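# Move glass graduated cylinder from shelved bench to cart tray

## Task

Pick up the glass graduated cylinder that sits on the bench with shelves and leave it standing upright in the cart's top tray, with its own base touching the tray floor (not resting on another cylinder's base). Every other cylinder must also end up standing in that tray. The task fails if any cylinder tips over, touches the room's floor, drops more than a few centimetres or is knocked hard (the glass breaks), or if the robot tips or ends leaning. At the end the gripper must have released and moved away, and everything must stay in place without the robot holding it.

## Robot and tools

Robot: a Hello Robot Stretch 4 with one arm. It has an omni-wheel base, a vertical mast carrying a lift, a telescoping arm that extends straight ahead of the lift, a three-joint wrist (yaw, pitch, roll) and a two-finger gripper. It stands about 1.6 m tall, and the base rim lies within 0.23 m of the base origin. Cameras: head_camera (top of mast, looking forward and down; turn the base to aim it), head_left_camera and head_right_camera (fisheyes beside it, steeper, showing base and arm), wrist_camera (behind the fingers, looking along them, fingertips near the bottom of the image).

Frames: the base frame has its origin on the floor below the base centre, x ahead, y to the left, z up. hand_pose (a point between the open fingertips) is reported in it; with all wrist joints at 0 its axes line up with the base frame, but the printed position may be slightly off. The odometry frame is where the base frame was when the scene began; heading is positive leftward, -3.142 to 3.142.

execute_actions: argument actions is a list holding one action or none (empty just reports state and images). An action may contain base, joints or both, plus optional pace and contact_limits; or only end_of_arm. base takes exactly one key, each a relative offset from where the base last reported itself: translate_m (metres, forward positive, -2 to 2), strafe_m (metres sideways, left positive, -2 to 2) or rotate_rad (radians, counter-clockwise positive, -3.2 to 3.2). joints holds absolute targets by name: lift_m 0 to 1.2 m; arm_m 0 to 0.55 m; wrist_yaw_rad -1.134 to 4.276 (0 straight ahead, positive turns left, 3.14 stowed back); wrist_pitch_rad -1.117 to 4.259 (0 level, 1.57 pointing down); wrist_roll_rad -1.117 to 4.259 (0 keeps the fingers level, positive is clockwise seen from behind); gripper_m -0.038 to 0.141 m, the fingertip gap (negative means fingers pressing together). Targets beyond a range are clipped and the result notes it; unknown keys or other bad values reject the whole call. pace is "slow", "default", "fast" or "max". contact_limits accepts only arm_m, 0 to 0.75 (default 0.5), setting how much push stops the arm. end_of_arm: "enable_torque" revives wrist or gripper motors that shut off. cameras lists which images to return (head_camera, head_left_camera, head_right_camera, wrist_camera or all; omitted means all, [] none). All motions in one action start together. Joints or base left out may still be driving toward an earlier target. If a result reports a stop, the remaining movement calls in that same reply are skipped.

wait: seconds, 0 to 10; nothing new is commanded, and state and images come back. zoom_image: camera plus region [x0, y0, x1, y1] in pixels from the top-left, at most 504 by 504, on that camera's latest full image. read_manual: only licence texts. finished_scene: scene number; ends the scene permanently and says whether it succeeded.

Results: base_status and joint_status give how each motion of the last action ended: done, off_target (resting short, maybe still pushing), contact_stop_at_<key> (blocked; that part goes slack), limit_stop_at_<name> (e.g. own_body for self-collision, tilt when leaning over 6 degrees, which makes lift, arm and wheels slack), time_out, torque_fault (wrist motor went limp; send enable_torque). on_its_own covers what was not commanded; "held at" there is a held target, not a position. joint_positions gives joint values. base_odometry counts wheel turns, so slip reads as motion; a gap above about 0.1 rad between turned_by_wheels and turned_by_imu suggests a collision or slip. base_tilt is in degrees (forward, right positive) with a fixed bias up to about 1.5. lidar_m gives 12 distances in metres, sector 1 straight ahead then counter-clockwise (4 left, 7 behind, 10 right); "-" means nothing seen or closer than 0.25 m; glass and thin legs may be missed. wrist_depth_mm is a 7 by 7 grid of depths, 100 to 2000 mm, clear objects omitted. motor_effort is percent of maximum with the peak in brackets; wheel values positive push the base to turn right. pictures lists image order.

Gripping: command a gap smaller than the object; squeezing harder pulls it toward the wrist. Neither the reading nor done proves a hold; look for a clear gripper effort change. Fingertips pressed on a surface may jam; raise the lift. Unfold the wrist at the start with lift_m 0.4 and wrist_yaw_rad 0 together. Tilting the gripper up while rolled can trigger own_body stops.

Avoid: dropping or banging the glass, pushing hard, torque faults, driving or turning with over 1 kg held and arm_m above 0.2 (tip risk, worse at fast paces), steady pulls with a high gripper. Base speed is reduced when the lift is high. Something may occasionally nudge loose objects.

Each tool is called after "Call:" by a JSON object that holds its "method" and its "body", one argument or row to a line.

## Session

Call:
{"method": "execute_actions", "body": {
  "actions": []
}}

Scene clock: 0.00 s.
base_odometry: x=+0.000 y=+0.000 heading=+0.000 (m, m, rad; odometry frame)
turned_by_wheels: +0.000 (rad since the last result)
turned_by_imu: +0.000 (rad since the last result)
base_tilt: forward=-0.3 right=+0.1 (deg)
lidar_m: 1.49 1.93 1.83 1.88 1.78 1.65 1.41 1.64 1.59 1.64 2.21 1.45
base_status: not commanded
joint_positions: lift_m=+0.133 arm_m=+0.002 wrist_yaw_rad=+3.188 wrist_pitch_rad=-0.004 wrist_roll_rad=+0.015 gripper_m=+0.057
joint_status: not commanded
motor_effort: lift_m=+18 arm_m=+0 wrist_yaw_rad=-1 wrist_pitch_rad=-8 wrist_roll_rad=-2 gripper_m=-2 wheel_0=+1 wheel_1=+0 wheel_2=+0 (%)
hand_pose: x=-0.1191 y=+0.0738 z=+0.3126 quat_wxyz=(-0.023, +0.002, +0.007, +1.000) (m; base frame)
wrist_depth_mm: - 141 - - 1756 1661 1499 / - 133 164 1983 1863 1618 1464 / - 115 138 1921 1863 1618 1464 / - 123 156 1921 1756 1576 1430 / 138 137 - 1863 1756 1618 1464 / 227 1661 1255 1499 218 1430 1336 / 224 1008 194 878 798 878 866
pictures: head_camera, head_left_camera, head_right_camera, wrist_camera
Images, in order (width x height): head_camera 420x560, head_left_camera 420x672, head_right_camera 420x672, wrist_camera 616x392.

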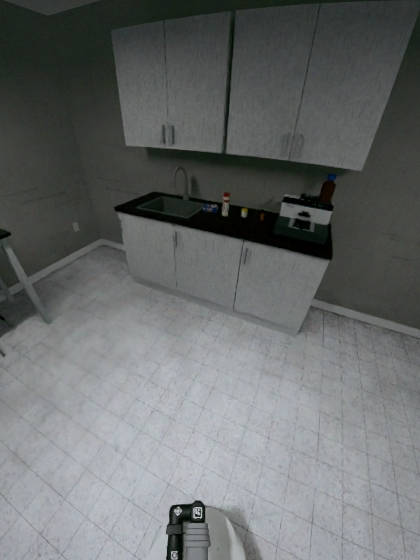

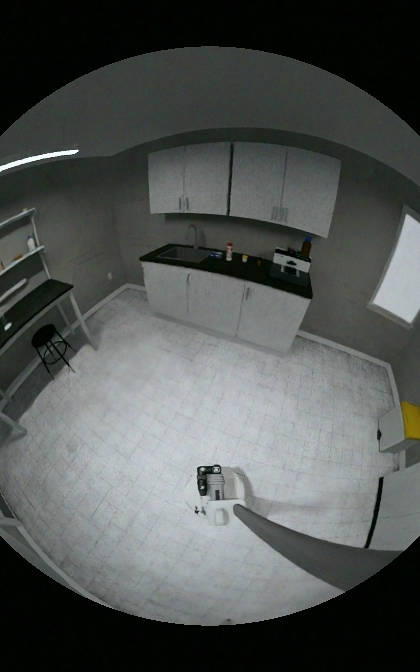

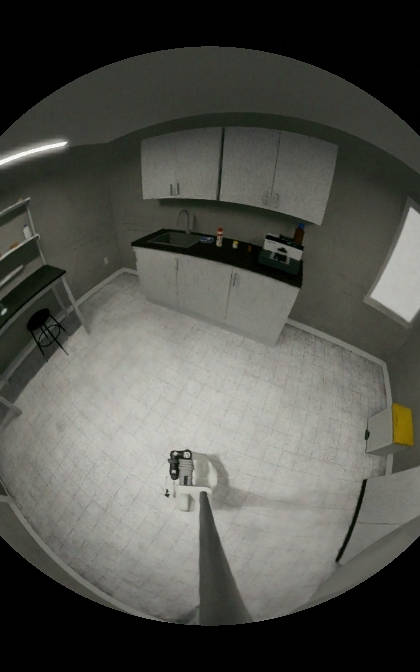

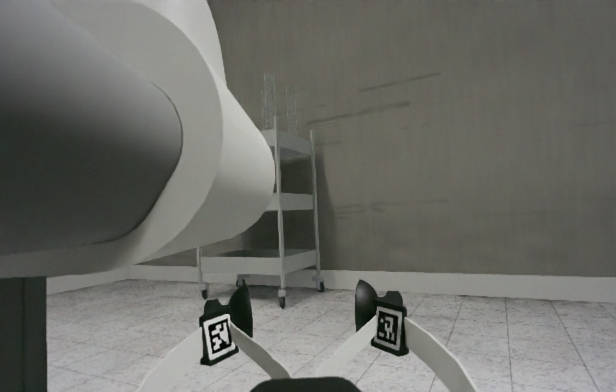

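Cart is behind me. Bench to the left.

Call:
{"method": "execute_actions", "body": {
  "actions": [
    {"base":{"rotate_rad":1.4},"joints":{"lift_m":0.4,"wrist_yaw_rad":0,"gripper_m":0.12}}
  ]
}}

Scene clock: 4.27 s.
base_odometry: x=+0.000 y=+0.000 heading=+1.399 (m, m, rad; odometry frame)
turned_by_wheels: +1.399 (rad since the last result)
turned_by_imu: +1.387 (rad since the last result)
base_tilt: forward=-0.4 right=+0.1 (deg)
lidar_m: 1.84 1.91 1.64 1.40 1.46 1.62 1.62 1.90 1.46 1.46 1.73 1.83
base_status: done
joint_positions: lift_m=+0.400 arm_m=+0.002 wrist_yaw_rad=+0.000 wrist_pitch_rad=-0.004 wrist_roll_rad=+0.015 gripper_m=+0.120
joint_status: all done
motor_effort: lift_m=+21(24) arm_m=+0(0) wrist_yaw_rad=-2(9) wrist_pitch_rad=-9(9) wrist_roll_rad=-2(2) gripper_m=+0(2) wheel_0=-6(13) wheel_1=-2(9) wheel_2=-3(12) (%)
hand_pose: x=+0.4617 y=-0.0873 z=+0.5791 quat_wxyz=(+1.000, +0.007, -0.002, +0.000) (m; base frame)
wrist_depth_mm: 1921 - - - - - - / 1863 - - - - - - / 1863 - - - - - 1983 / 1921 - - - - - - / 1921 - - - - - - / 1921 - - - - 1983 - / 1661 1499 1397 151 1430 1430 1499
pictures: head_camera, head_left_camera, head_right_camera, wrist_camera
Images, in order (width x height): head_camera 420x560, head_left_camera 420x672, head_right_camera 420x672, wrist_camera 616x392.

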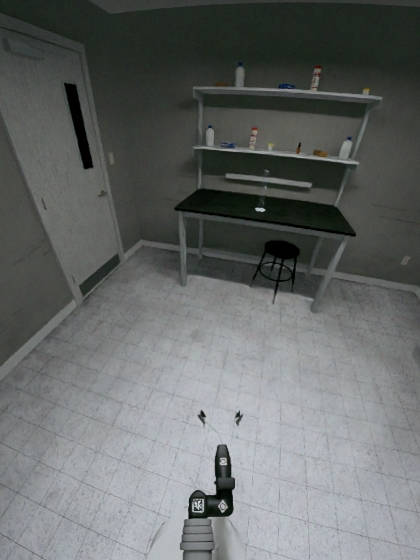

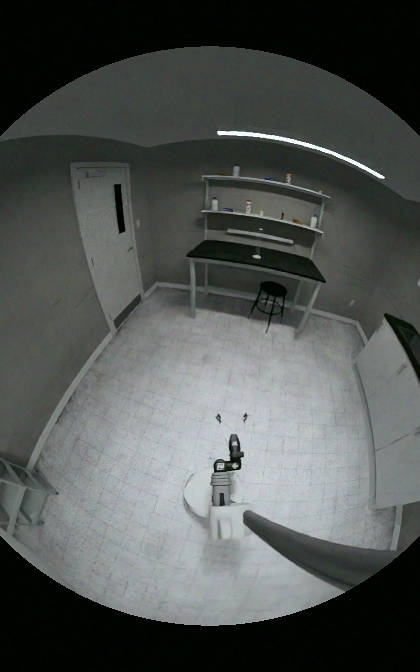

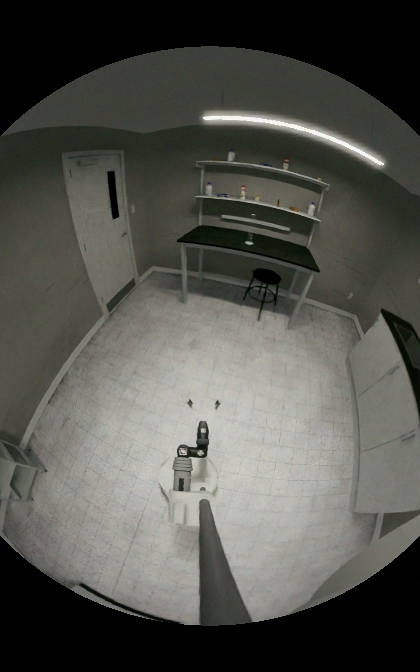

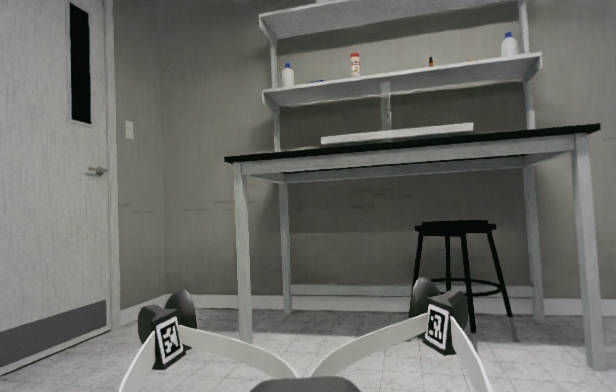

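Call:
{"method": "execute_actions", "body": {
  "actions": [
    {"base":{"rotate_rad":-0.2},"joints":{"lift_m":0.85}}
  ]
}}

Call:
{"method": "execute_actions", "body": {
  "actions": [
    {"base":{"translate_m":0.6}}
  ]
}}

Scene clock: 11.37 s.
base_odometry: x=+0.000 y=+0.000 heading=+1.200 (m, m, rad; odometry frame)
turned_by_wheels: -0.199 (rad since the last result)
turned_by_imu: -0.198 (rad since the last result)
base_tilt: forward=-0.3 right=+0.1 (deg)
lidar_m: 1.85 1.95 1.69 1.66 1.40 1.67 1.63 1.79 2.12 1.46 1.55 1.87
base_status: done
joint_positions: lift_m=+0.850 arm_m=+0.002 wrist_yaw_rad=+0.000 wrist_pitch_rad=-0.004 wrist_roll_rad=+0.015 gripper_m=+0.120
joint_status: all done
motor_effort: lift_m=+21(21) arm_m=+0(0) wrist_yaw_rad=-1(1) wrist_pitch_rad=-9(9) wrist_roll_rad=-1(2) gripper_m=+1(0) wheel_0=+6(13) wheel_1=+3(10) wheel_2=+4(10) (%)
hand_pose: x=+0.4616 y=-0.0874 z=+1.0291 quat_wxyz=(+1.000, +0.007, -0.002, +0.000) (m; base frame)
wrist_depth_mm: - - - - - - - / - - - - - - - / - - - - - - - / - - - - - - - / - - - - - - - / - - - - 1863 - - / - - - 150 - - -
pictures: head_camera, head_left_camera, head_right_camera, wrist_camera
Images, in order (width x height): head_camera 420x560, head_left_camera 420x672, head_right_camera 420x672, wrist_camera 616x392.

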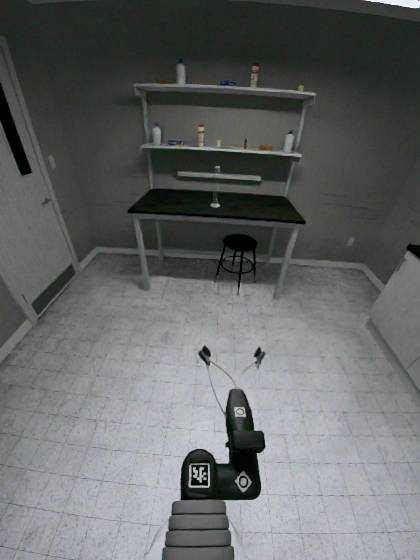

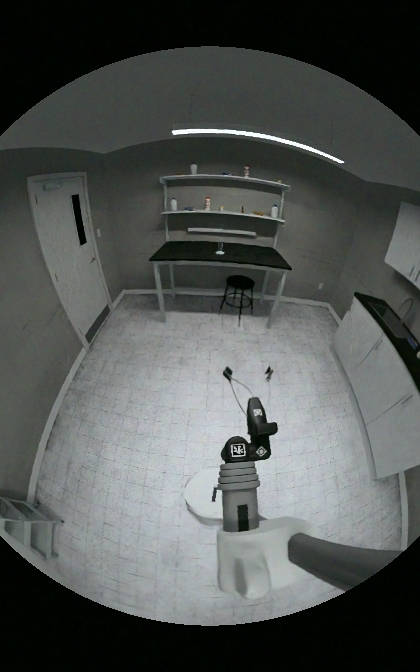

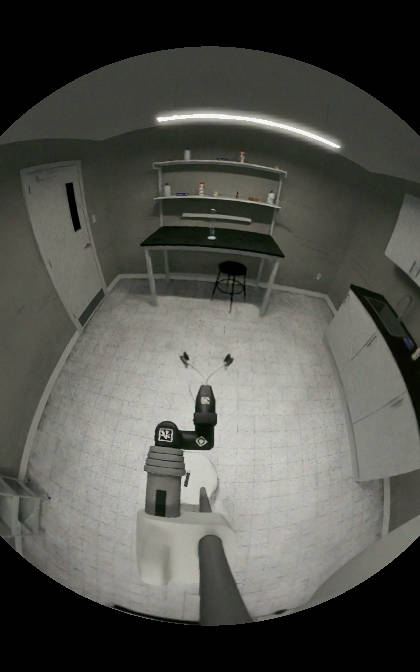

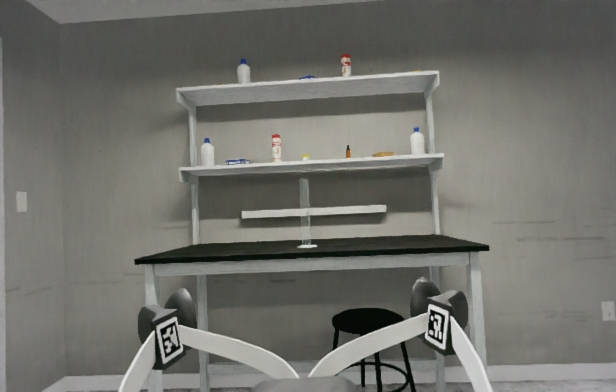

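Scene clock: 14.83 s.
base_odometry: x=+0.217 y=+0.559 heading=+1.201 (m, m, rad; odometry frame)
turned_by_wheels: +0.001 (rad since the last result)
turned_by_imu: +0.002 (rad since the last result)
base_tilt: forward=-0.4 right=+0.2 (deg)
lidar_m: 1.22 1.30 1.64 1.60 1.70 1.86 2.21 2.37 1.53 1.49 1.58 1.28
base_status: done
joint_positions: lift_m=+0.850 arm_m=+0.002 wrist_yaw_rad=+0.000 wrist_pitch_rad=-0.004 wrist_roll_rad=+0.015 gripper_m=+0.120
joint_status: not commanded
motor_effort: lift_m=+20(21) arm_m=+0(0) wrist_yaw_rad=+0(0) wrist_pitch_rad=-12(10) wrist_roll_rad=-2(2) gripper_m=+1(1) wheel_0=+6(10) wheel_1=+4(11) wheel_2=-4(13) (%)
hand_pose: x=+0.4616 y=-0.0874 z=+1.0292 quat_wxyz=(+1.000, +0.007, -0.002, +0.000) (m; base frame)
wrist_depth_mm: 1921 1983 1921 1756 1756 1863 1863 / - 1921 1863 1863 1863 1863 1808 / 1921 1983 1921 1863 1863 1808 1863 / 1921 1983 1863 1863 1863 1863 1808 / 1921 1921 1863 1708 1499 1366 1808 / 1921 1078 1098 1921 1042 1060 1756 / 1921 1863 1863 150 1205 1863 1808
pictures: head_camera, head_left_camera, head_right_camera, wrist_camera
Images, in order (width x height): head_camera 420x560, head_left_camera 420x672, head_right_camera 420x672, wrist_camera 616x392.

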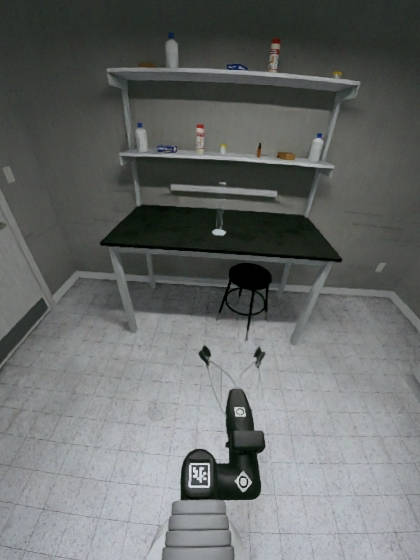

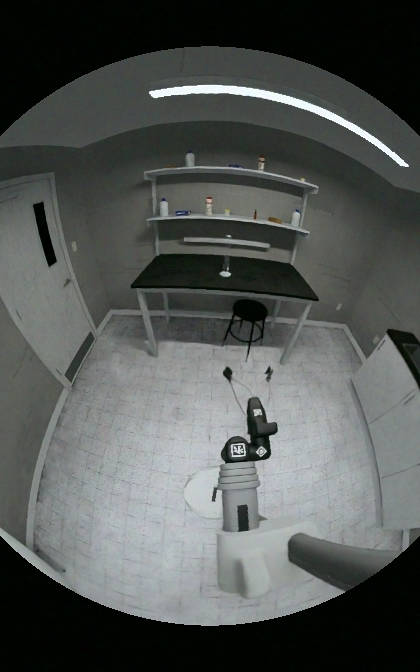

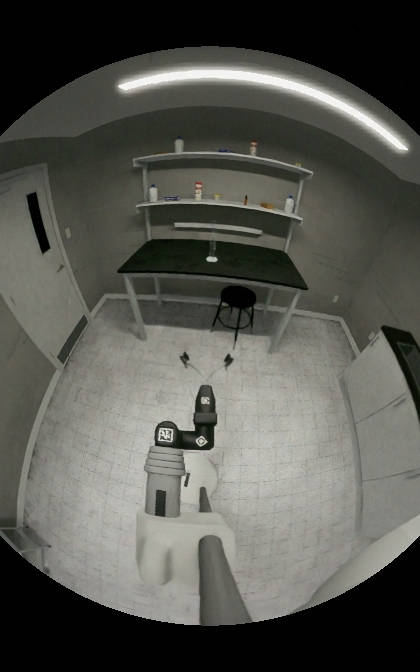

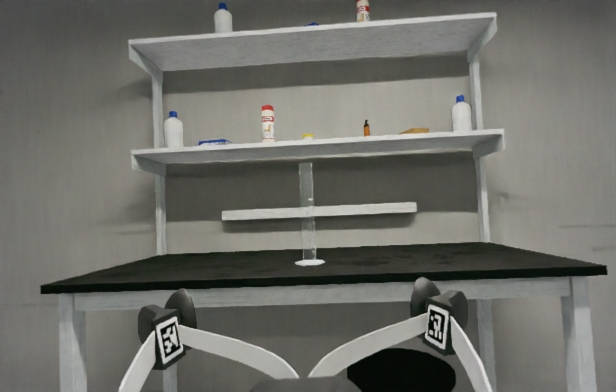

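Call:
{"method": "execute_actions", "body": {
  "actions": [
    {"base":{"translate_m":0.6},"joints":{"lift_m":0.9}}
  ]
}}

Scene clock: 22.90 s.
base_odometry: x=+0.433 y=+1.118 heading=+1.201 (m, m, rad; odometry frame)
turned_by_wheels: +0.001 (rad since the last result)
turned_by_imu: +0.001 (rad since the last result)
base_tilt: forward=-0.4 right=+0.2 (deg)
lidar_m: 0.63 0.67 1.58 1.55 1.69 2.18 2.83 2.05 1.58 1.53 0.86 0.67
base_status: done
joint_positions: lift_m=+0.900 arm_m=+0.002 wrist_yaw_rad=+0.000 wrist_pitch_rad=-0.004 wrist_roll_rad=+0.015 gripper_m=+0.120
joint_status: all done
motor_effort: lift_m=+20(22) arm_m=+0(0) wrist_yaw_rad=-1(1) wrist_pitch_rad=-8(8) wrist_roll_rad=-3(2) gripper_m=-1(0) wheel_0=+6(12) wheel_1=+4(9) wheel_2=-3(12) (%)
hand_pose: x=+0.4616 y=-0.0874 z=+1.0792 quat_wxyz=(+1.000, +0.007, -0.002, +0.000) (m; base frame)
wrist_depth_mm: 1308 1281 1281 1255 1255 1229 1205 / 1336 1255 1308 1281 1229 1229 1008 / 1160 1025 1138 1182 1229 1229 1160 / 1255 1229 1255 1255 1229 1205 1182 / 1308 1255 1205 1255 1205 1182 1182 / 1118 976 917 878 768 741 778 / 603 512 504 151 504 492 517
pictures: head_camera, head_left_camera, head_right_camera, wrist_camera
Images, in order (width x height): head_camera 420x560, head_left_camera 420x672, head_right_camera 420x672, wrist_camera 616x392.

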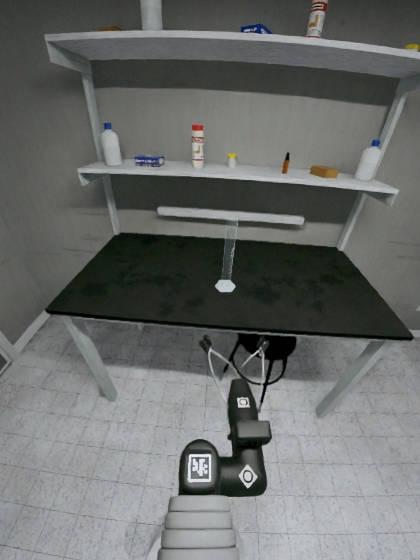

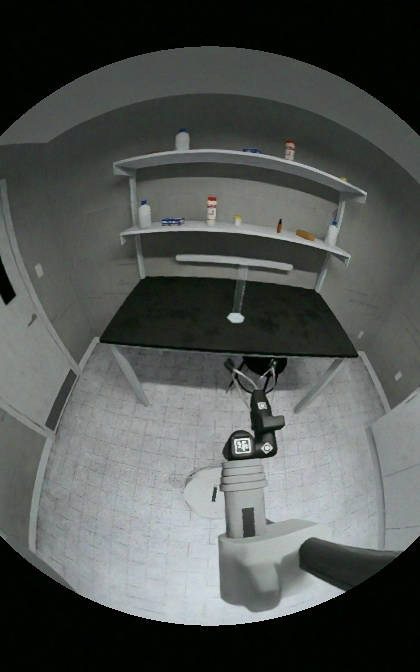

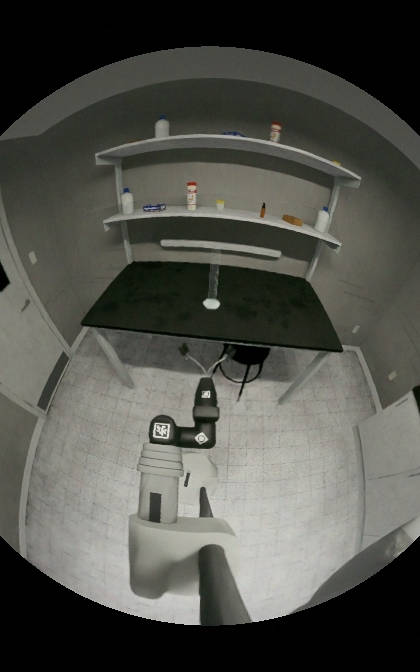

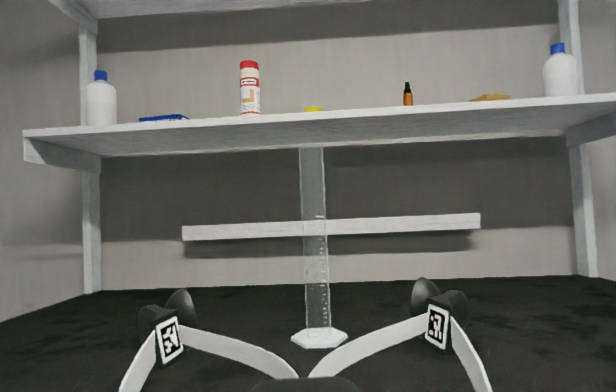

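Call:
{"method": "execute_actions", "body": {
  "actions": [
    {"joints":{"arm_m":0.25}}
  ]
}}

Scene clock: 29.07 s.
base_odometry: x=+0.433 y=+1.118 heading=+1.201 (m, m, rad; odometry frame)
turned_by_wheels: +0.000 (rad since the last result)
turned_by_imu: -0.001 (rad since the last result)
base_tilt: forward=-0.3 right=+0.1 (deg)
lidar_m: 0.65 0.70 1.58 1.55 1.68 2.18 2.83 2.09 1.59 1.51 0.88 0.64
base_status: not commanded
joint_positions: lift_m=+0.900 arm_m=+0.249 wrist_yaw_rad=+0.000 wrist_pitch_rad=-0.004 wrist_roll_rad=+0.015 gripper_m=+0.120
joint_status: all done
motor_effort: lift_m=+20(20) arm_m=+7(7) wrist_yaw_rad=+0(0) wrist_pitch_rad=-8(9) wrist_roll_rad=-2(2) gripper_m=+1(1) wheel_0=+6(6) wheel_1=+4(3) wheel_2=-3(3) (%)
hand_pose: x=+0.7082 y=-0.0874 z=+1.0792 quat_wxyz=(+1.000, +0.007, -0.002, +0.000) (m; base frame)
wrist_depth_mm: 1060 1042 1008 991 1008 991 976 / 759 759 759 715 732 699 715 / 904 1025 1008 991 991 976 976 / 1025 1008 1008 1008 991 976 960 / 1025 1025 976 976 960 960 946 / 960 960 891 878 750 732 798 / 603 508 496 151 500 488 517
pictures: head_camera, head_left_camera, head_right_camera, wrist_camera
Images, in order (width x height): head_camera 420x560, head_left_camera 420x672, head_right_camera 420x672, wrist_camera 616x392.

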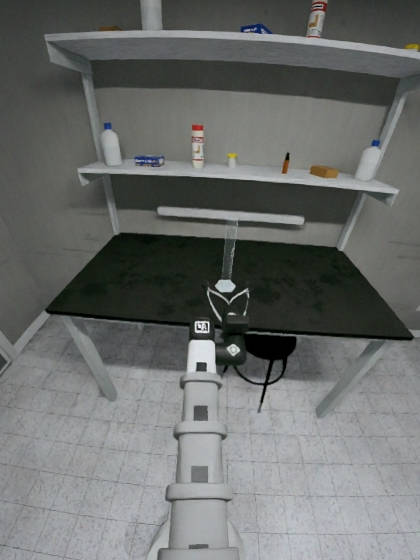

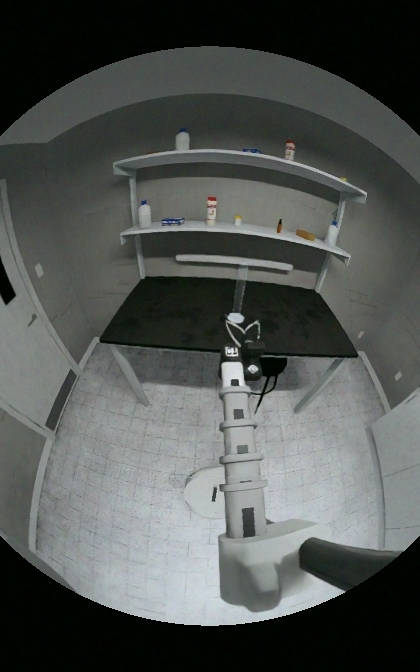

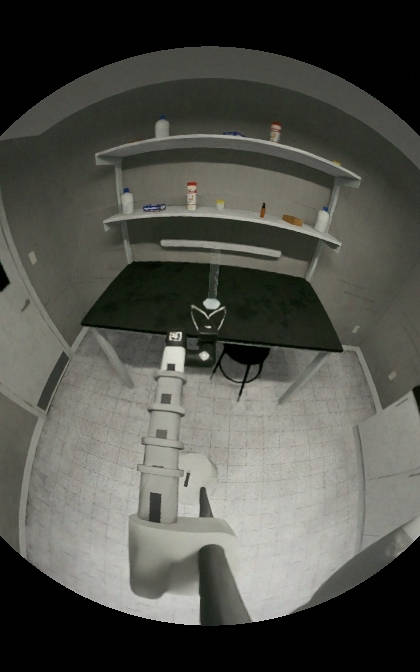

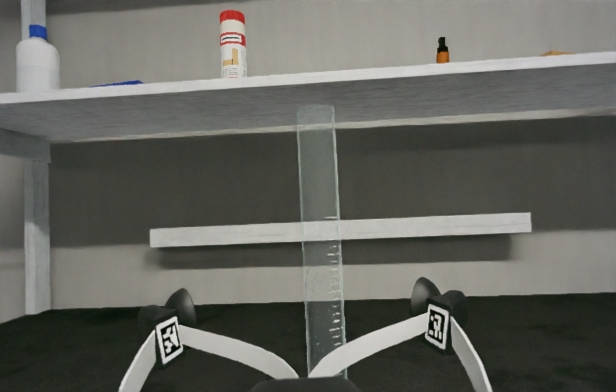

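Call:
{"method": "execute_actions", "body": {
  "actions": [
    {"base":{"strafe_m":-0.02},"joints":{"arm_m":0.42},"pace":"slow"}
  ],
  "cameras": ["head_camera","wrist_camera"]
}}

Scene clock: 36.30 s.
base_odometry: x=+0.452 y=+1.111 heading=+1.201 (m, m, rad; odometry frame)
turned_by_wheels: +0.000 (rad since the last result)
turned_by_imu: -0.001 (rad since the last result)
base_tilt: forward=-0.3 right=+0.1 (deg)
lidar_m: 0.63 0.70 1.61 1.55 1.68 2.22 2.81 2.04 1.56 1.52 0.85 0.65
base_status: done
joint_positions: lift_m=+0.900 arm_m=+0.419 wrist_yaw_rad=+0.000 wrist_pitch_rad=-0.004 wrist_roll_rad=+0.015 gripper_m=+0.120
joint_status: all done
motor_effort: lift_m=+20(20) arm_m=+7(8) wrist_yaw_rad=-1(1) wrist_pitch_rad=-8(10) wrist_roll_rad=-2(2) gripper_m=+0(1) wheel_0=+9(11) wheel_1=-5(7) wheel_2=+0(3) (%)
hand_pose: x=+0.8782 y=-0.0874 z=+1.0792 quat_wxyz=(+1.000, +0.007, -0.002, +0.000) (m; base frame)
wrist_depth_mm: 866 854 597 521 492 508 484 / 597 609 634 647 668 691 723 / 854 831 831 820 831 809 788 / 842 842 809 809 820 809 798 / 842 831 820 820 798 788 798 / 842 831 809 798 788 741 778 / 591 508 496 151 500 488 508
pictures: head_camera, wrist_camera
Images, in order (width x height): head_camera 420x560, wrist_camera 616x392.

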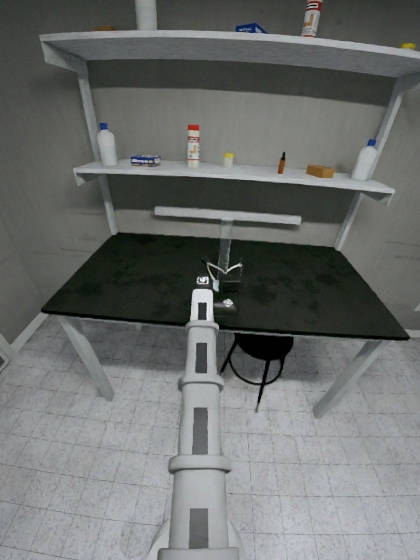

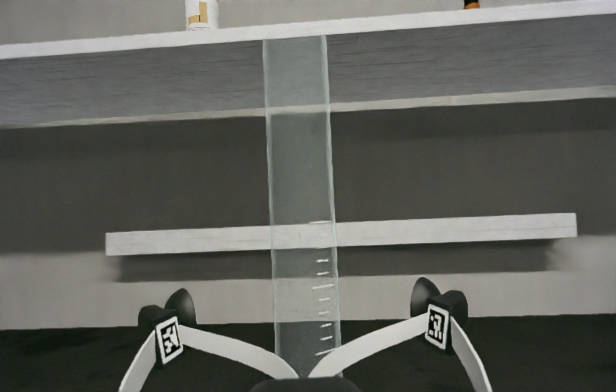

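Call:
{"method": "execute_actions", "body": {
  "actions": [
    {"joints":{"arm_m":0.465},"pace":"slow"}
  ],
  "cameras": ["wrist_camera"]
}}

Call:
{"method": "execute_actions", "body": {
  "actions": [
    {"joints":{"gripper_m":0.0}}
  ],
  "cameras": ["head_camera","wrist_camera"]
}}

Scene clock: 43.10 s.
base_odometry: x=+0.452 y=+1.111 heading=+1.201 (m, m, rad; odometry frame)
turned_by_wheels: +0.000 (rad since the last result)
turned_by_imu: -0.001 (rad since the last result)
base_tilt: forward=-0.4 right=+0.1 (deg)
lidar_m: 0.62 0.68 1.62 1.56 1.69 2.19 2.83 2.03 1.56 1.53 0.85 0.65
base_status: not commanded
joint_positions: lift_m=+0.900 arm_m=+0.464 wrist_yaw_rad=+0.000 wrist_pitch_rad=-0.004 wrist_roll_rad=+0.015 gripper_m=+0.120
joint_status: all done
motor_effort: lift_m=+20(20) arm_m=+7(6) wrist_yaw_rad=-1(1) wrist_pitch_rad=-8(8) wrist_roll_rad=-2(2) gripper_m=+0(1) wheel_0=+8(9) wheel_1=-6(5) wheel_2=+0(0) (%)
hand_pose: x=+0.9232 y=-0.0874 z=+1.0792 quat_wxyz=(+1.000, +0.007, -0.002, +0.000) (m; base frame)
wrist_depth_mm: 484 462 469 455 466 473 480 / 597 609 640 654 676 691 750 / 798 798 778 778 768 759 741 / 798 798 788 768 768 750 741 / 798 788 707 778 750 750 741 / 788 778 778 759 741 750 741 / 603 512 496 150 500 488 512
pictures: wrist_camera
Images, in order (width x height): wrist_camera 616x392.

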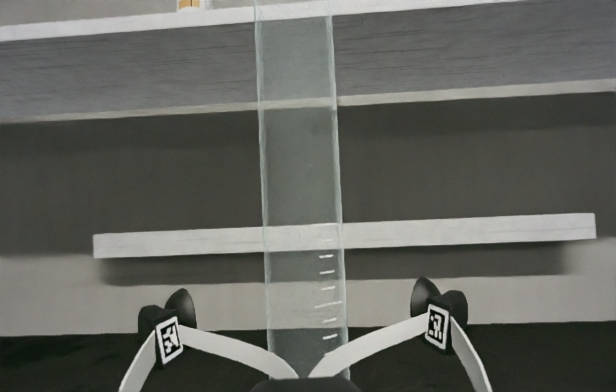

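Scene clock: 45.17 s.
base_odometry: x=+0.452 y=+1.111 heading=+1.201 (m, m, rad; odometry frame)
turned_by_wheels: +0.000 (rad since the last result)
turned_by_imu: +0.000 (rad since the last result)
base_tilt: forward=-0.3 right=+0.1 (deg)
lidar_m: 0.62 0.69 1.60 1.57 1.71 2.22 2.83 2.03 1.56 1.51 0.83 0.66
base_status: not commanded
joint_positions: lift_m=+0.900 arm_m=+0.464 wrist_yaw_rad=+0.000 wrist_pitch_rad=-0.004 wrist_roll_rad=+0.015 gripper_m=+0.000
joint_status: all done
motor_effort: lift_m=+20(20) arm_m=+7(7) wrist_yaw_rad=+0(0) wrist_pitch_rad=-9(8) wrist_roll_rad=-2(2) gripper_m=-16(17) wheel_0=+9(9) wheel_1=-5(5) wheel_2=+0(0) (%)
hand_pose: x=+0.9232 y=-0.0874 z=+1.0792 quat_wxyz=(+1.000, +0.007, -0.002, +0.000) (m; base frame)
wrist_depth_mm: 480 462 473 452 462 477 484 / 597 615 634 654 676 699 741 / 798 788 798 768 778 759 750 / 798 788 788 778 768 750 741 / 788 778 707 768 750 741 741 / 798 788 778 768 750 741 732 / 597 535 181 512 469 484 517
pictures: head_camera, wrist_camera
Images, in order (width x height): head_camera 420x560, wrist_camera 616x392.

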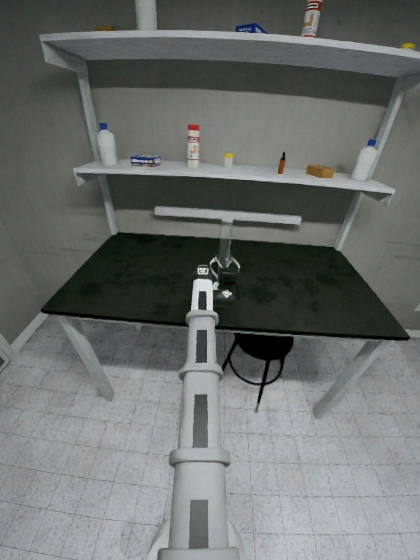

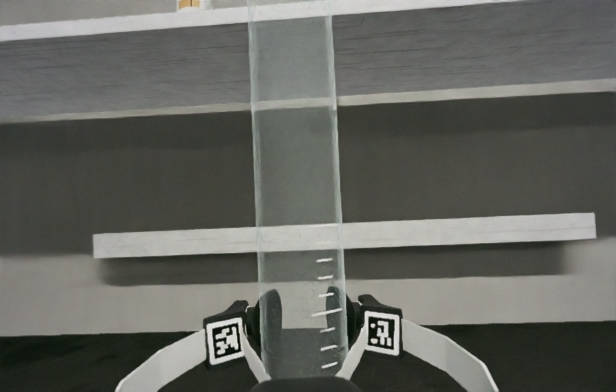

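Call:
{"method": "execute_actions", "body": {
  "actions": [
    {"joints":{"lift_m":0.93},"pace":"slow"}
  ],
  "cameras": ["head_camera"]
}}

Call:
{"method": "execute_actions", "body": {
  "actions": [
    {"joints":{"arm_m":0.05},"pace":"slow"}
  ],
  "cameras": ["head_camera","wrist_camera"]
}}

Call:
{"method": "execute_actions", "body": {
  "actions": [
    {"base":{"rotate_rad":2.2},"pace":"slow"}
  ]
}}

Scene clock: 51.83 s.
base_odometry: x=+0.452 y=+1.111 heading=+1.201 (m, m, rad; odometry frame)
turned_by_wheels: +0.000 (rad since the last result)
turned_by_imu: -0.001 (rad since the last result)
base_tilt: forward=-0.5 right=+0.2 (deg)
lidar_m: 0.63 0.68 1.63 1.55 1.71 2.20 2.84 2.07 1.53 1.51 0.88 0.65
base_status: not commanded
joint_positions: lift_m=+0.930 arm_m=+0.464 wrist_yaw_rad=+0.000 wrist_pitch_rad=-0.002 wrist_roll_rad=+0.015 gripper_m=+0.000
joint_status: all done
motor_effort: lift_m=+22(22) arm_m=+7(7) wrist_yaw_rad=+0(1) wrist_pitch_rad=-17(16) wrist_roll_rad=-2(3) gripper_m=-15(16) wheel_0=+9(9) wheel_1=-6(6) wheel_2=+0(0) (%)
hand_pose: x=+0.9232 y=-0.0874 z=+1.1084 quat_wxyz=(+1.000, +0.007, -0.001, +0.000) (m; base frame)
wrist_depth_mm: 809 809 544 455 455 439 439 / 521 539 559 569 597 615 634 / 798 778 798 778 759 759 750 / 798 788 778 778 759 750 741 / 788 778 768 691 759 732 715 / 798 788 778 759 750 741 723 / 683 603 182 569 530 549 574
pictures: head_camera
Images, in order (width x height): head_camera 420x560.

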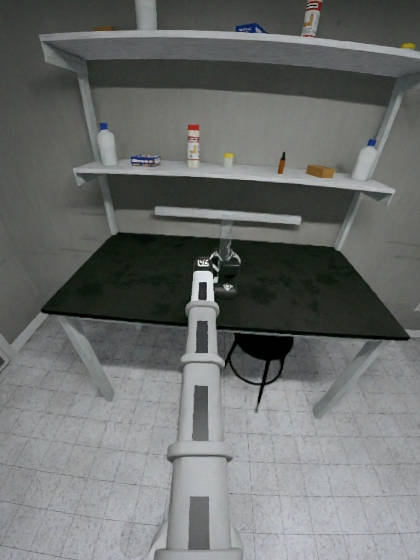

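Scene clock: 57.27 s.
base_odometry: x=+0.452 y=+1.111 heading=+1.201 (m, m, rad; odometry frame)
turned_by_wheels: +0.000 (rad since the last result)
turned_by_imu: -0.001 (rad since the last result)
base_tilt: forward=-0.4 right=+0.1 (deg)
lidar_m: 0.43 0.68 1.60 1.58 1.70 2.21 2.83 2.04 1.57 1.52 0.86 0.47
base_status: not commanded
joint_positions: lift_m=+0.930 arm_m=+0.051 wrist_yaw_rad=+0.000 wrist_pitch_rad=-0.002 wrist_roll_rad=+0.015 gripper_m=+0.000
joint_status: all done
motor_effort: lift_m=+22(22) arm_m=-7(8) wrist_yaw_rad=-1(1) wrist_pitch_rad=-16(16) wrist_roll_rad=-1(3) gripper_m=-14(15) wheel_0=+8(9) wheel_1=-5(6) wheel_2=+0(0) (%)
hand_pose: x=+0.5106 y=-0.0874 z=+1.1084 quat_wxyz=(+1.000, +0.007, -0.001, +0.000) (m; base frame)
wrist_depth_mm: 1255 1229 1229 1205 1205 1182 1182 / 1255 1255 1255 1229 1182 1182 1008 / 991 1078 1098 1042 1078 1160 1098 / 1255 1205 1182 1229 1182 1160 1182 / 1255 1229 1182 1182 1182 1118 1160 / 1229 1078 1025 891 842 904 891 / 683 615 181 585 530 539 580
pictures: head_camera, wrist_camera
Images, in order (width x height): head_camera 420x560, wrist_camera 616x392.

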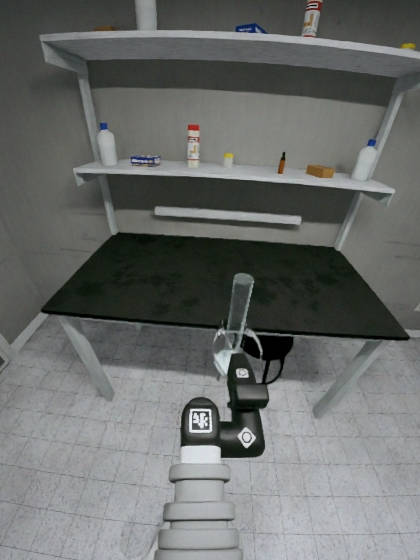

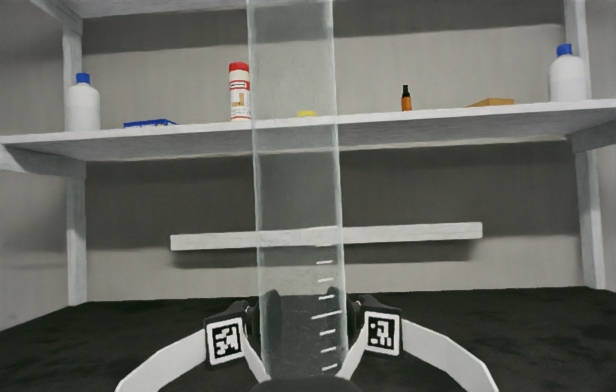

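Scene clock: 60.77 s.
base_odometry: x=+0.452 y=+1.111 heading=-2.883 (m, m, rad; odometry frame)
turned_by_wheels: +2.199 (rad since the last result)
turned_by_imu: +2.180 (rad since the last result)
base_tilt: forward=-0.3 right=+0.1 (deg)
lidar_m: 0.45 2.22 2.80 1.88 1.54 1.51 0.81 0.63 0.63 0.73 1.58 0.46
base_status: done
joint_positions: lift_m=+0.930 arm_m=+0.051 wrist_yaw_rad=+0.000 wrist_pitch_rad=-0.002 wrist_roll_rad=+0.015 gripper_m=+0.000
joint_status: not commanded
motor_effort: lift_m=+22(22) arm_m=-7(7) wrist_yaw_rad=-1(1) wrist_pitch_rad=-15(17) wrist_roll_rad=-2(2) gripper_m=-16(16) wheel_0=-7(10) wheel_1=-3(8) wheel_2=-5(10) (%)
hand_pose: x=+0.5106 y=-0.0874 z=+1.1084 quat_wxyz=(+1.000, +0.007, -0.001, +0.000) (m; base frame)
wrist_depth_mm: - - - 1756 1499 1281 1138 / - - - 1708 1499 1281 1138 / - - - 1756 1537 1308 1118 / - - - 1808 1430 1308 1098 / - - - 1756 1464 1281 1160 / - - - 1756 1430 1308 1118 / - - 181 1708 1397 1229 1118
pictures: head_camera, head_left_camera, head_right_camera, wrist_camera
Images, in order (width x height): head_camera 420x560, head_left_camera 420x672, head_right_camera 420x672, wrist_camera 616x392.

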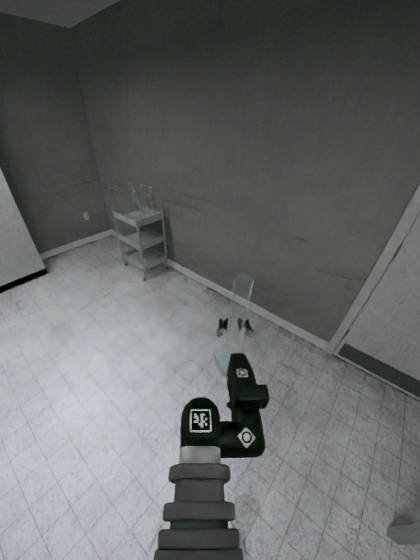

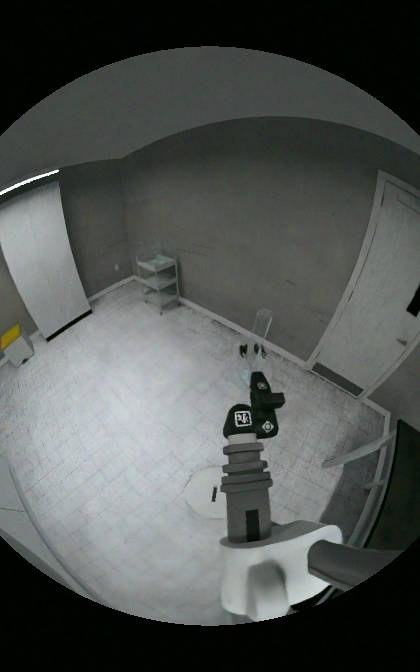

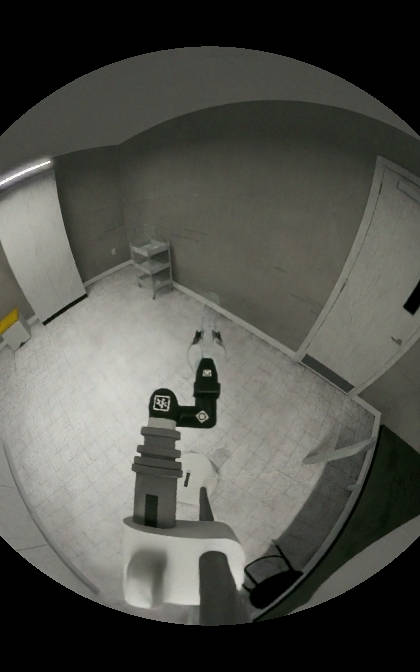

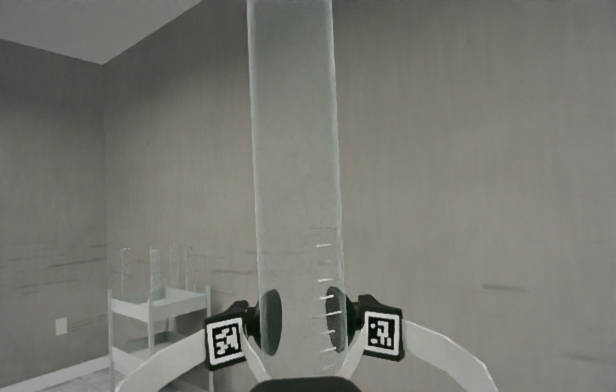

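Call:
{"method": "execute_actions", "body": {
  "actions": [
    {"base":{"rotate_rad":0.65},"pace":"slow"}
  ],
  "cameras": []
}}

Call:
{"method": "execute_actions", "body": {
  "actions": [
    {"base":{"translate_m":1.1}}
  ]
}}

Scene clock: 66.07 s.
base_odometry: x=+0.452 y=+1.111 heading=-2.235 (m, m, rad; odometry frame)
turned_by_wheels: +0.649 (rad since the last result)
turned_by_imu: +0.642 (rad since the last result)
base_tilt: forward=-0.4 right=+0.2 (deg)
lidar_m: 0.42 2.82 1.73 1.52 1.52 0.74 0.63 0.64 0.77 1.56 1.60 0.47
base_status: done
joint_positions: lift_m=+0.930 arm_m=+0.051 wrist_yaw_rad=+0.000 wrist_pitch_rad=-0.002 wrist_roll_rad=+0.015 gripper_m=+0.000
joint_status: not commanded
motor_effort: lift_m=+22(22) arm_m=-7(7) wrist_yaw_rad=-1(1) wrist_pitch_rad=-14(15) wrist_roll_rad=-2(1) gripper_m=-14(15) wheel_0=-7(10) wheel_1=-6(8) wheel_2=-6(10) (%)
hand_pose: x=+0.5106 y=-0.0874 z=+1.1084 quat_wxyz=(+1.000, +0.007, -0.001, +0.000) (m; base frame)
wrist_depth_mm: - - - - - - 1576 / - - - - - - 1661 / - - - - - - 1661 / - - - - - - 1618 / - - - - - - 1661 / - - - - - 1983 1708 / - - 181 - - 1863 1661
pictures: none
No camera images: the call's "cameras" was empty. Leave "cameras" out to get every camera's image.

Scene clock: 71.23 s.
base_odometry: x=-0.225 y=+0.245 heading=-2.234 (m, m, rad; odometry frame)
turned_by_wheels: +0.001 (rad since the last result)
turned_by_imu: +0.003 (rad since the last result)
base_tilt: forward=-0.4 right=+0.2 (deg)
lidar_m: 0.44 1.73 2.11 1.75 1.77 2.12 1.76 1.70 1.54 1.34 1.34 0.46
base_status: done
joint_positions: lift_m=+0.930 arm_m=+0.051 wrist_yaw_rad=+0.000 wrist_pitch_rad=-0.002 wrist_roll_rad=+0.015 gripper_m=+0.000
joint_status: not commanded
motor_effort: lift_m=+21(22) arm_m=-6(7) wrist_yaw_rad=+0(1) wrist_pitch_rad=-15(16) wrist_roll_rad=-2(2) gripper_m=-15(15) wheel_0=+7(13) wheel_1=+3(8) wheel_2=-2(12) (%)
hand_pose: x=+0.5106 y=-0.0874 z=+1.1084 quat_wxyz=(+1.000, +0.007, -0.001, +0.000) (m; base frame)
wrist_depth_mm: 1366 1464 1537 - - 1808 1366 / 1397 1464 1499 - - 1863 1336 / 1430 1397 1537 - - 1808 1366 / 1366 1464 1499 - - 1808 1366 / 1366 1430 1537 - - 1756 1397 / 1336 1397 1397 1983 - 1808 1397 / 1336 1366 181 - - 1138 1160
pictures: head_camera, head_left_camera, head_right_camera, wrist_camera
Images, in order (width x height): head_camera 420x560, head_left_camera 420x672, head_right_camera 420x672, wrist_camera 616x392.

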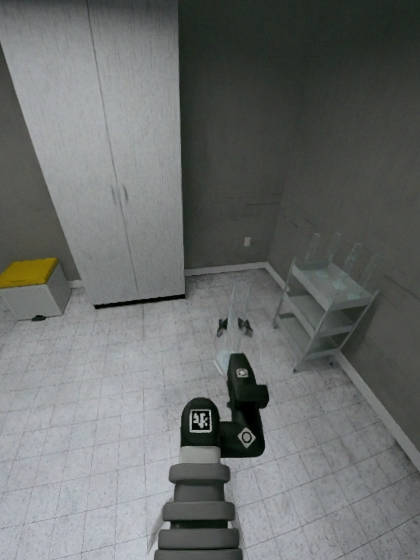

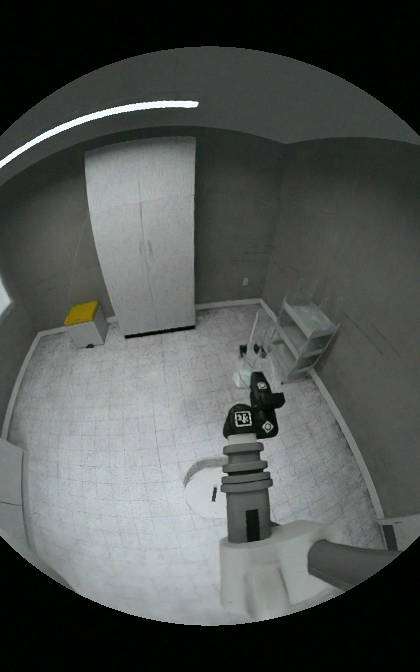

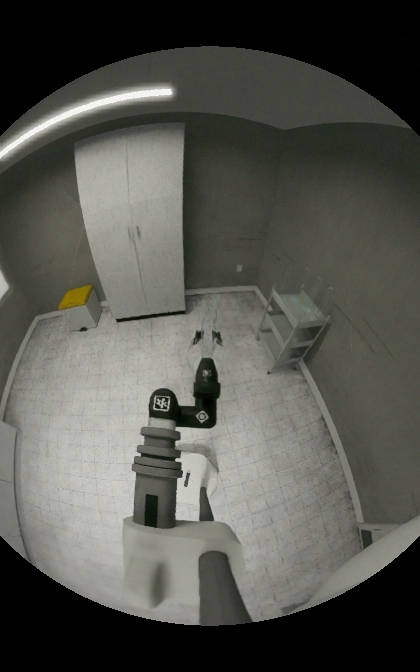

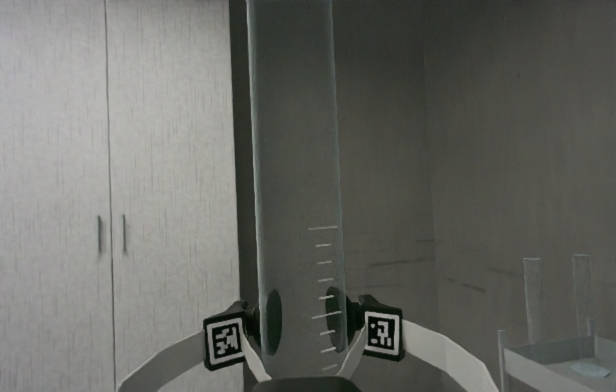

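Call:
{"method": "execute_actions", "body": {
  "actions": [
    {"base":{"rotate_rad":0.15},"pace":"slow"}
  ],
  "cameras": []
}}

Call:
{"method": "execute_actions", "body": {
  "actions": [
    {"base":{"translate_m":1.25}}
  ],
  "cameras": []
}}

Call:
{"method": "execute_actions", "body": {
  "actions": [
    {"base":{"rotate_rad":-1.55},"pace":"slow"}
  ]
}}

Scene clock: 78.77 s.
base_odometry: x=-0.225 y=+0.245 heading=-2.085 (m, m, rad; odometry frame)
turned_by_wheels: +0.149 (rad since the last result)
turned_by_imu: +0.147 (rad since the last result)
base_tilt: forward=-0.4 right=+0.2 (deg)
lidar_m: 0.44 1.75 2.54 1.76 1.82 1.84 1.81 1.78 1.43 1.34 1.21 0.49
base_status: done
joint_positions: lift_m=+0.930 arm_m=+0.051 wrist_yaw_rad=+0.000 wrist_pitch_rad=-0.002 wrist_roll_rad=+0.015 gripper_m=+0.000
joint_status: not commanded
motor_effort: lift_m=+21(21) arm_m=-7(7) wrist_yaw_rad=-1(0) wrist_pitch_rad=-16(17) wrist_roll_rad=-3(1) gripper_m=-15(16) wheel_0=-8(11) wheel_1=-5(7) wheel_2=-5(9) (%)
hand_pose: x=+0.5106 y=-0.0874 z=+1.1084 quat_wxyz=(+1.000, +0.007, -0.001, +0.000) (m; base frame)
wrist_depth_mm: 1921 1499 1499 - - - 1618 / 1921 1464 1499 - - - 1618 / 1921 1430 1537 - - - 1661 / 1863 1464 1464 - - - 1661 / 1808 1397 1499 1983 1983 - 1661 / 1863 1464 1499 1537 - - 1708 / 1863 1430 182 1499 1983 - 1661
pictures: none
No camera images: the call's "cameras" was empty. Leave "cameras" out to get every camera's image.

Scene clock: 84.43 s.
base_odometry: x=-0.840 y=-0.844 heading=-2.085 (m, m, rad; odometry frame)
turned_by_wheels: +0.001 (rad since the last result)
turned_by_imu: +0.003 (rad since the last result)
base_tilt: forward=-0.4 right=+0.1 (deg)
lidar_m: 0.43 0.51 0.68 2.42 2.07 2.48 3.81 1.95 0.90 0.84 1.31 0.48
base_status: done
joint_positions: lift_m=+0.930 arm_m=+0.051 wrist_yaw_rad=+0.000 wrist_pitch_rad=-0.002 wrist_roll_rad=+0.015 gripper_m=+0.000
joint_status: not commanded
motor_effort: lift_m=+21(21) arm_m=-6(7) wrist_yaw_rad=-1(1) wrist_pitch_rad=-17(16) wrist_roll_rad=-2(2) gripper_m=-15(14) wheel_0=+8(10) wheel_1=+3(9) wheel_2=-2(13) (%)
hand_pose: x=+0.5105 y=-0.0874 z=+1.1084 quat_wxyz=(+1.000, +0.007, -0.001, +0.000) (m; base frame)
wrist_depth_mm: 239 245 249 254 759 778 788 / 238 242 248 251 750 750 778 / 237 241 245 250 750 750 768 / 235 239 243 249 732 750 768 / 234 238 241 247 723 741 768 / 232 237 240 246 723 741 759 / 231 235 180 242 715 732 759
pictures: none
No camera images: the call's "cameras" was empty. Leave "cameras" out to get every camera's image.

Scene clock: 87.27 s.
base_odometry: x=-0.840 y=-0.844 heading=+2.650 (m, m, rad; odometry frame)
turned_by_wheels: -1.548 (rad since the last result)
turned_by_imu: -1.536 (rad since the last result)
base_tilt: forward=-0.4 right=+0.1 (deg)
lidar_m: 0.42 1.27 1.03 0.49 0.52 0.68 2.45 2.05 2.54 2.93 1.91 0.50
base_status: done
joint_positions: lift_m=+0.930 arm_m=+0.051 wrist_yaw_rad=+0.000 wrist_pitch_rad=-0.002 wrist_roll_rad=+0.015 gripper_m=+0.000
joint_status: not commanded
motor_effort: lift_m=+21(21) arm_m=-7(7) wrist_yaw_rad=+0(2) wrist_pitch_rad=-16(16) wrist_roll_rad=-2(3) gripper_m=-14(15) wheel_0=+8(11) wheel_1=+5(9) wheel_2=+7(10) (%)
hand_pose: x=+0.5105 y=-0.0875 z=+1.1084 quat_wxyz=(+1.000, +0.007, -0.001, +0.000) (m; base frame)
wrist_depth_mm: 991 991 1008 1025 1042 1060 1098 / 1008 1025 1042 1060 1078 1060 1118 / 991 1008 1025 1042 1042 1060 1060 / 991 1008 1008 1025 1025 1060 1078 / 991 1008 1008 1025 1042 1078 1078 / 976 991 991 1008 1042 1042 1060 / 976 976 181 991 946 1042 1060
pictures: head_camera, head_left_camera, head_right_camera, wrist_camera
Images, in order (width x height): head_camera 420x560, head_left_camera 420x672, head_right_camera 420x672, wrist_camera 616x392.

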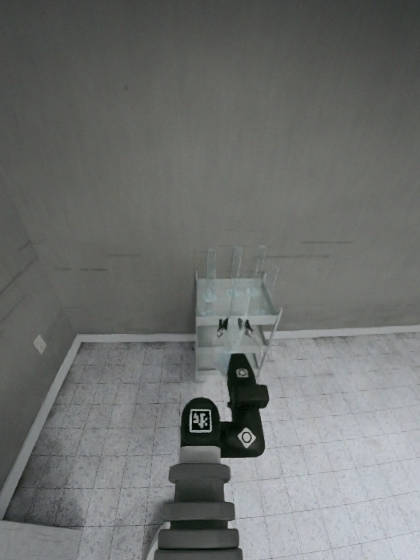

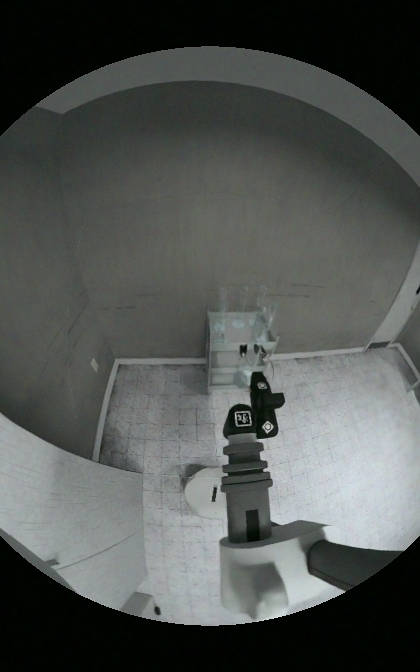

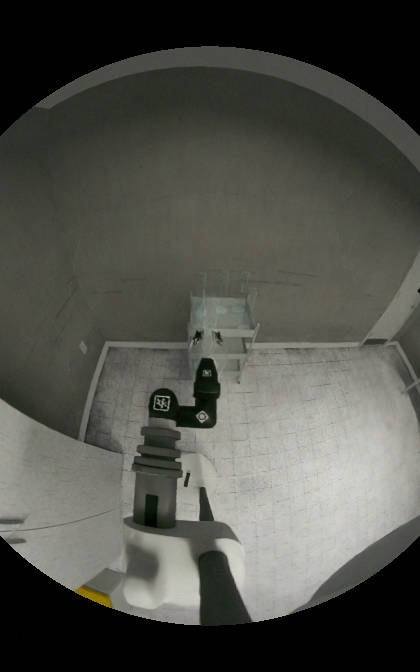

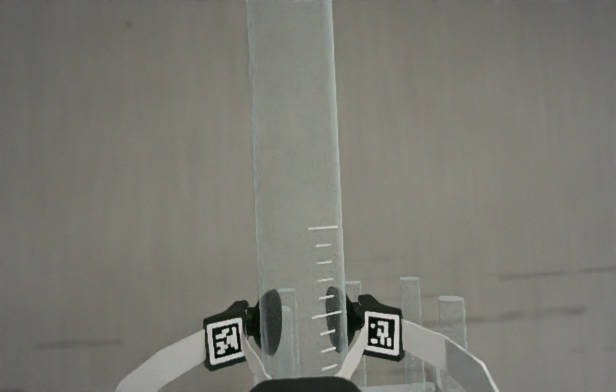

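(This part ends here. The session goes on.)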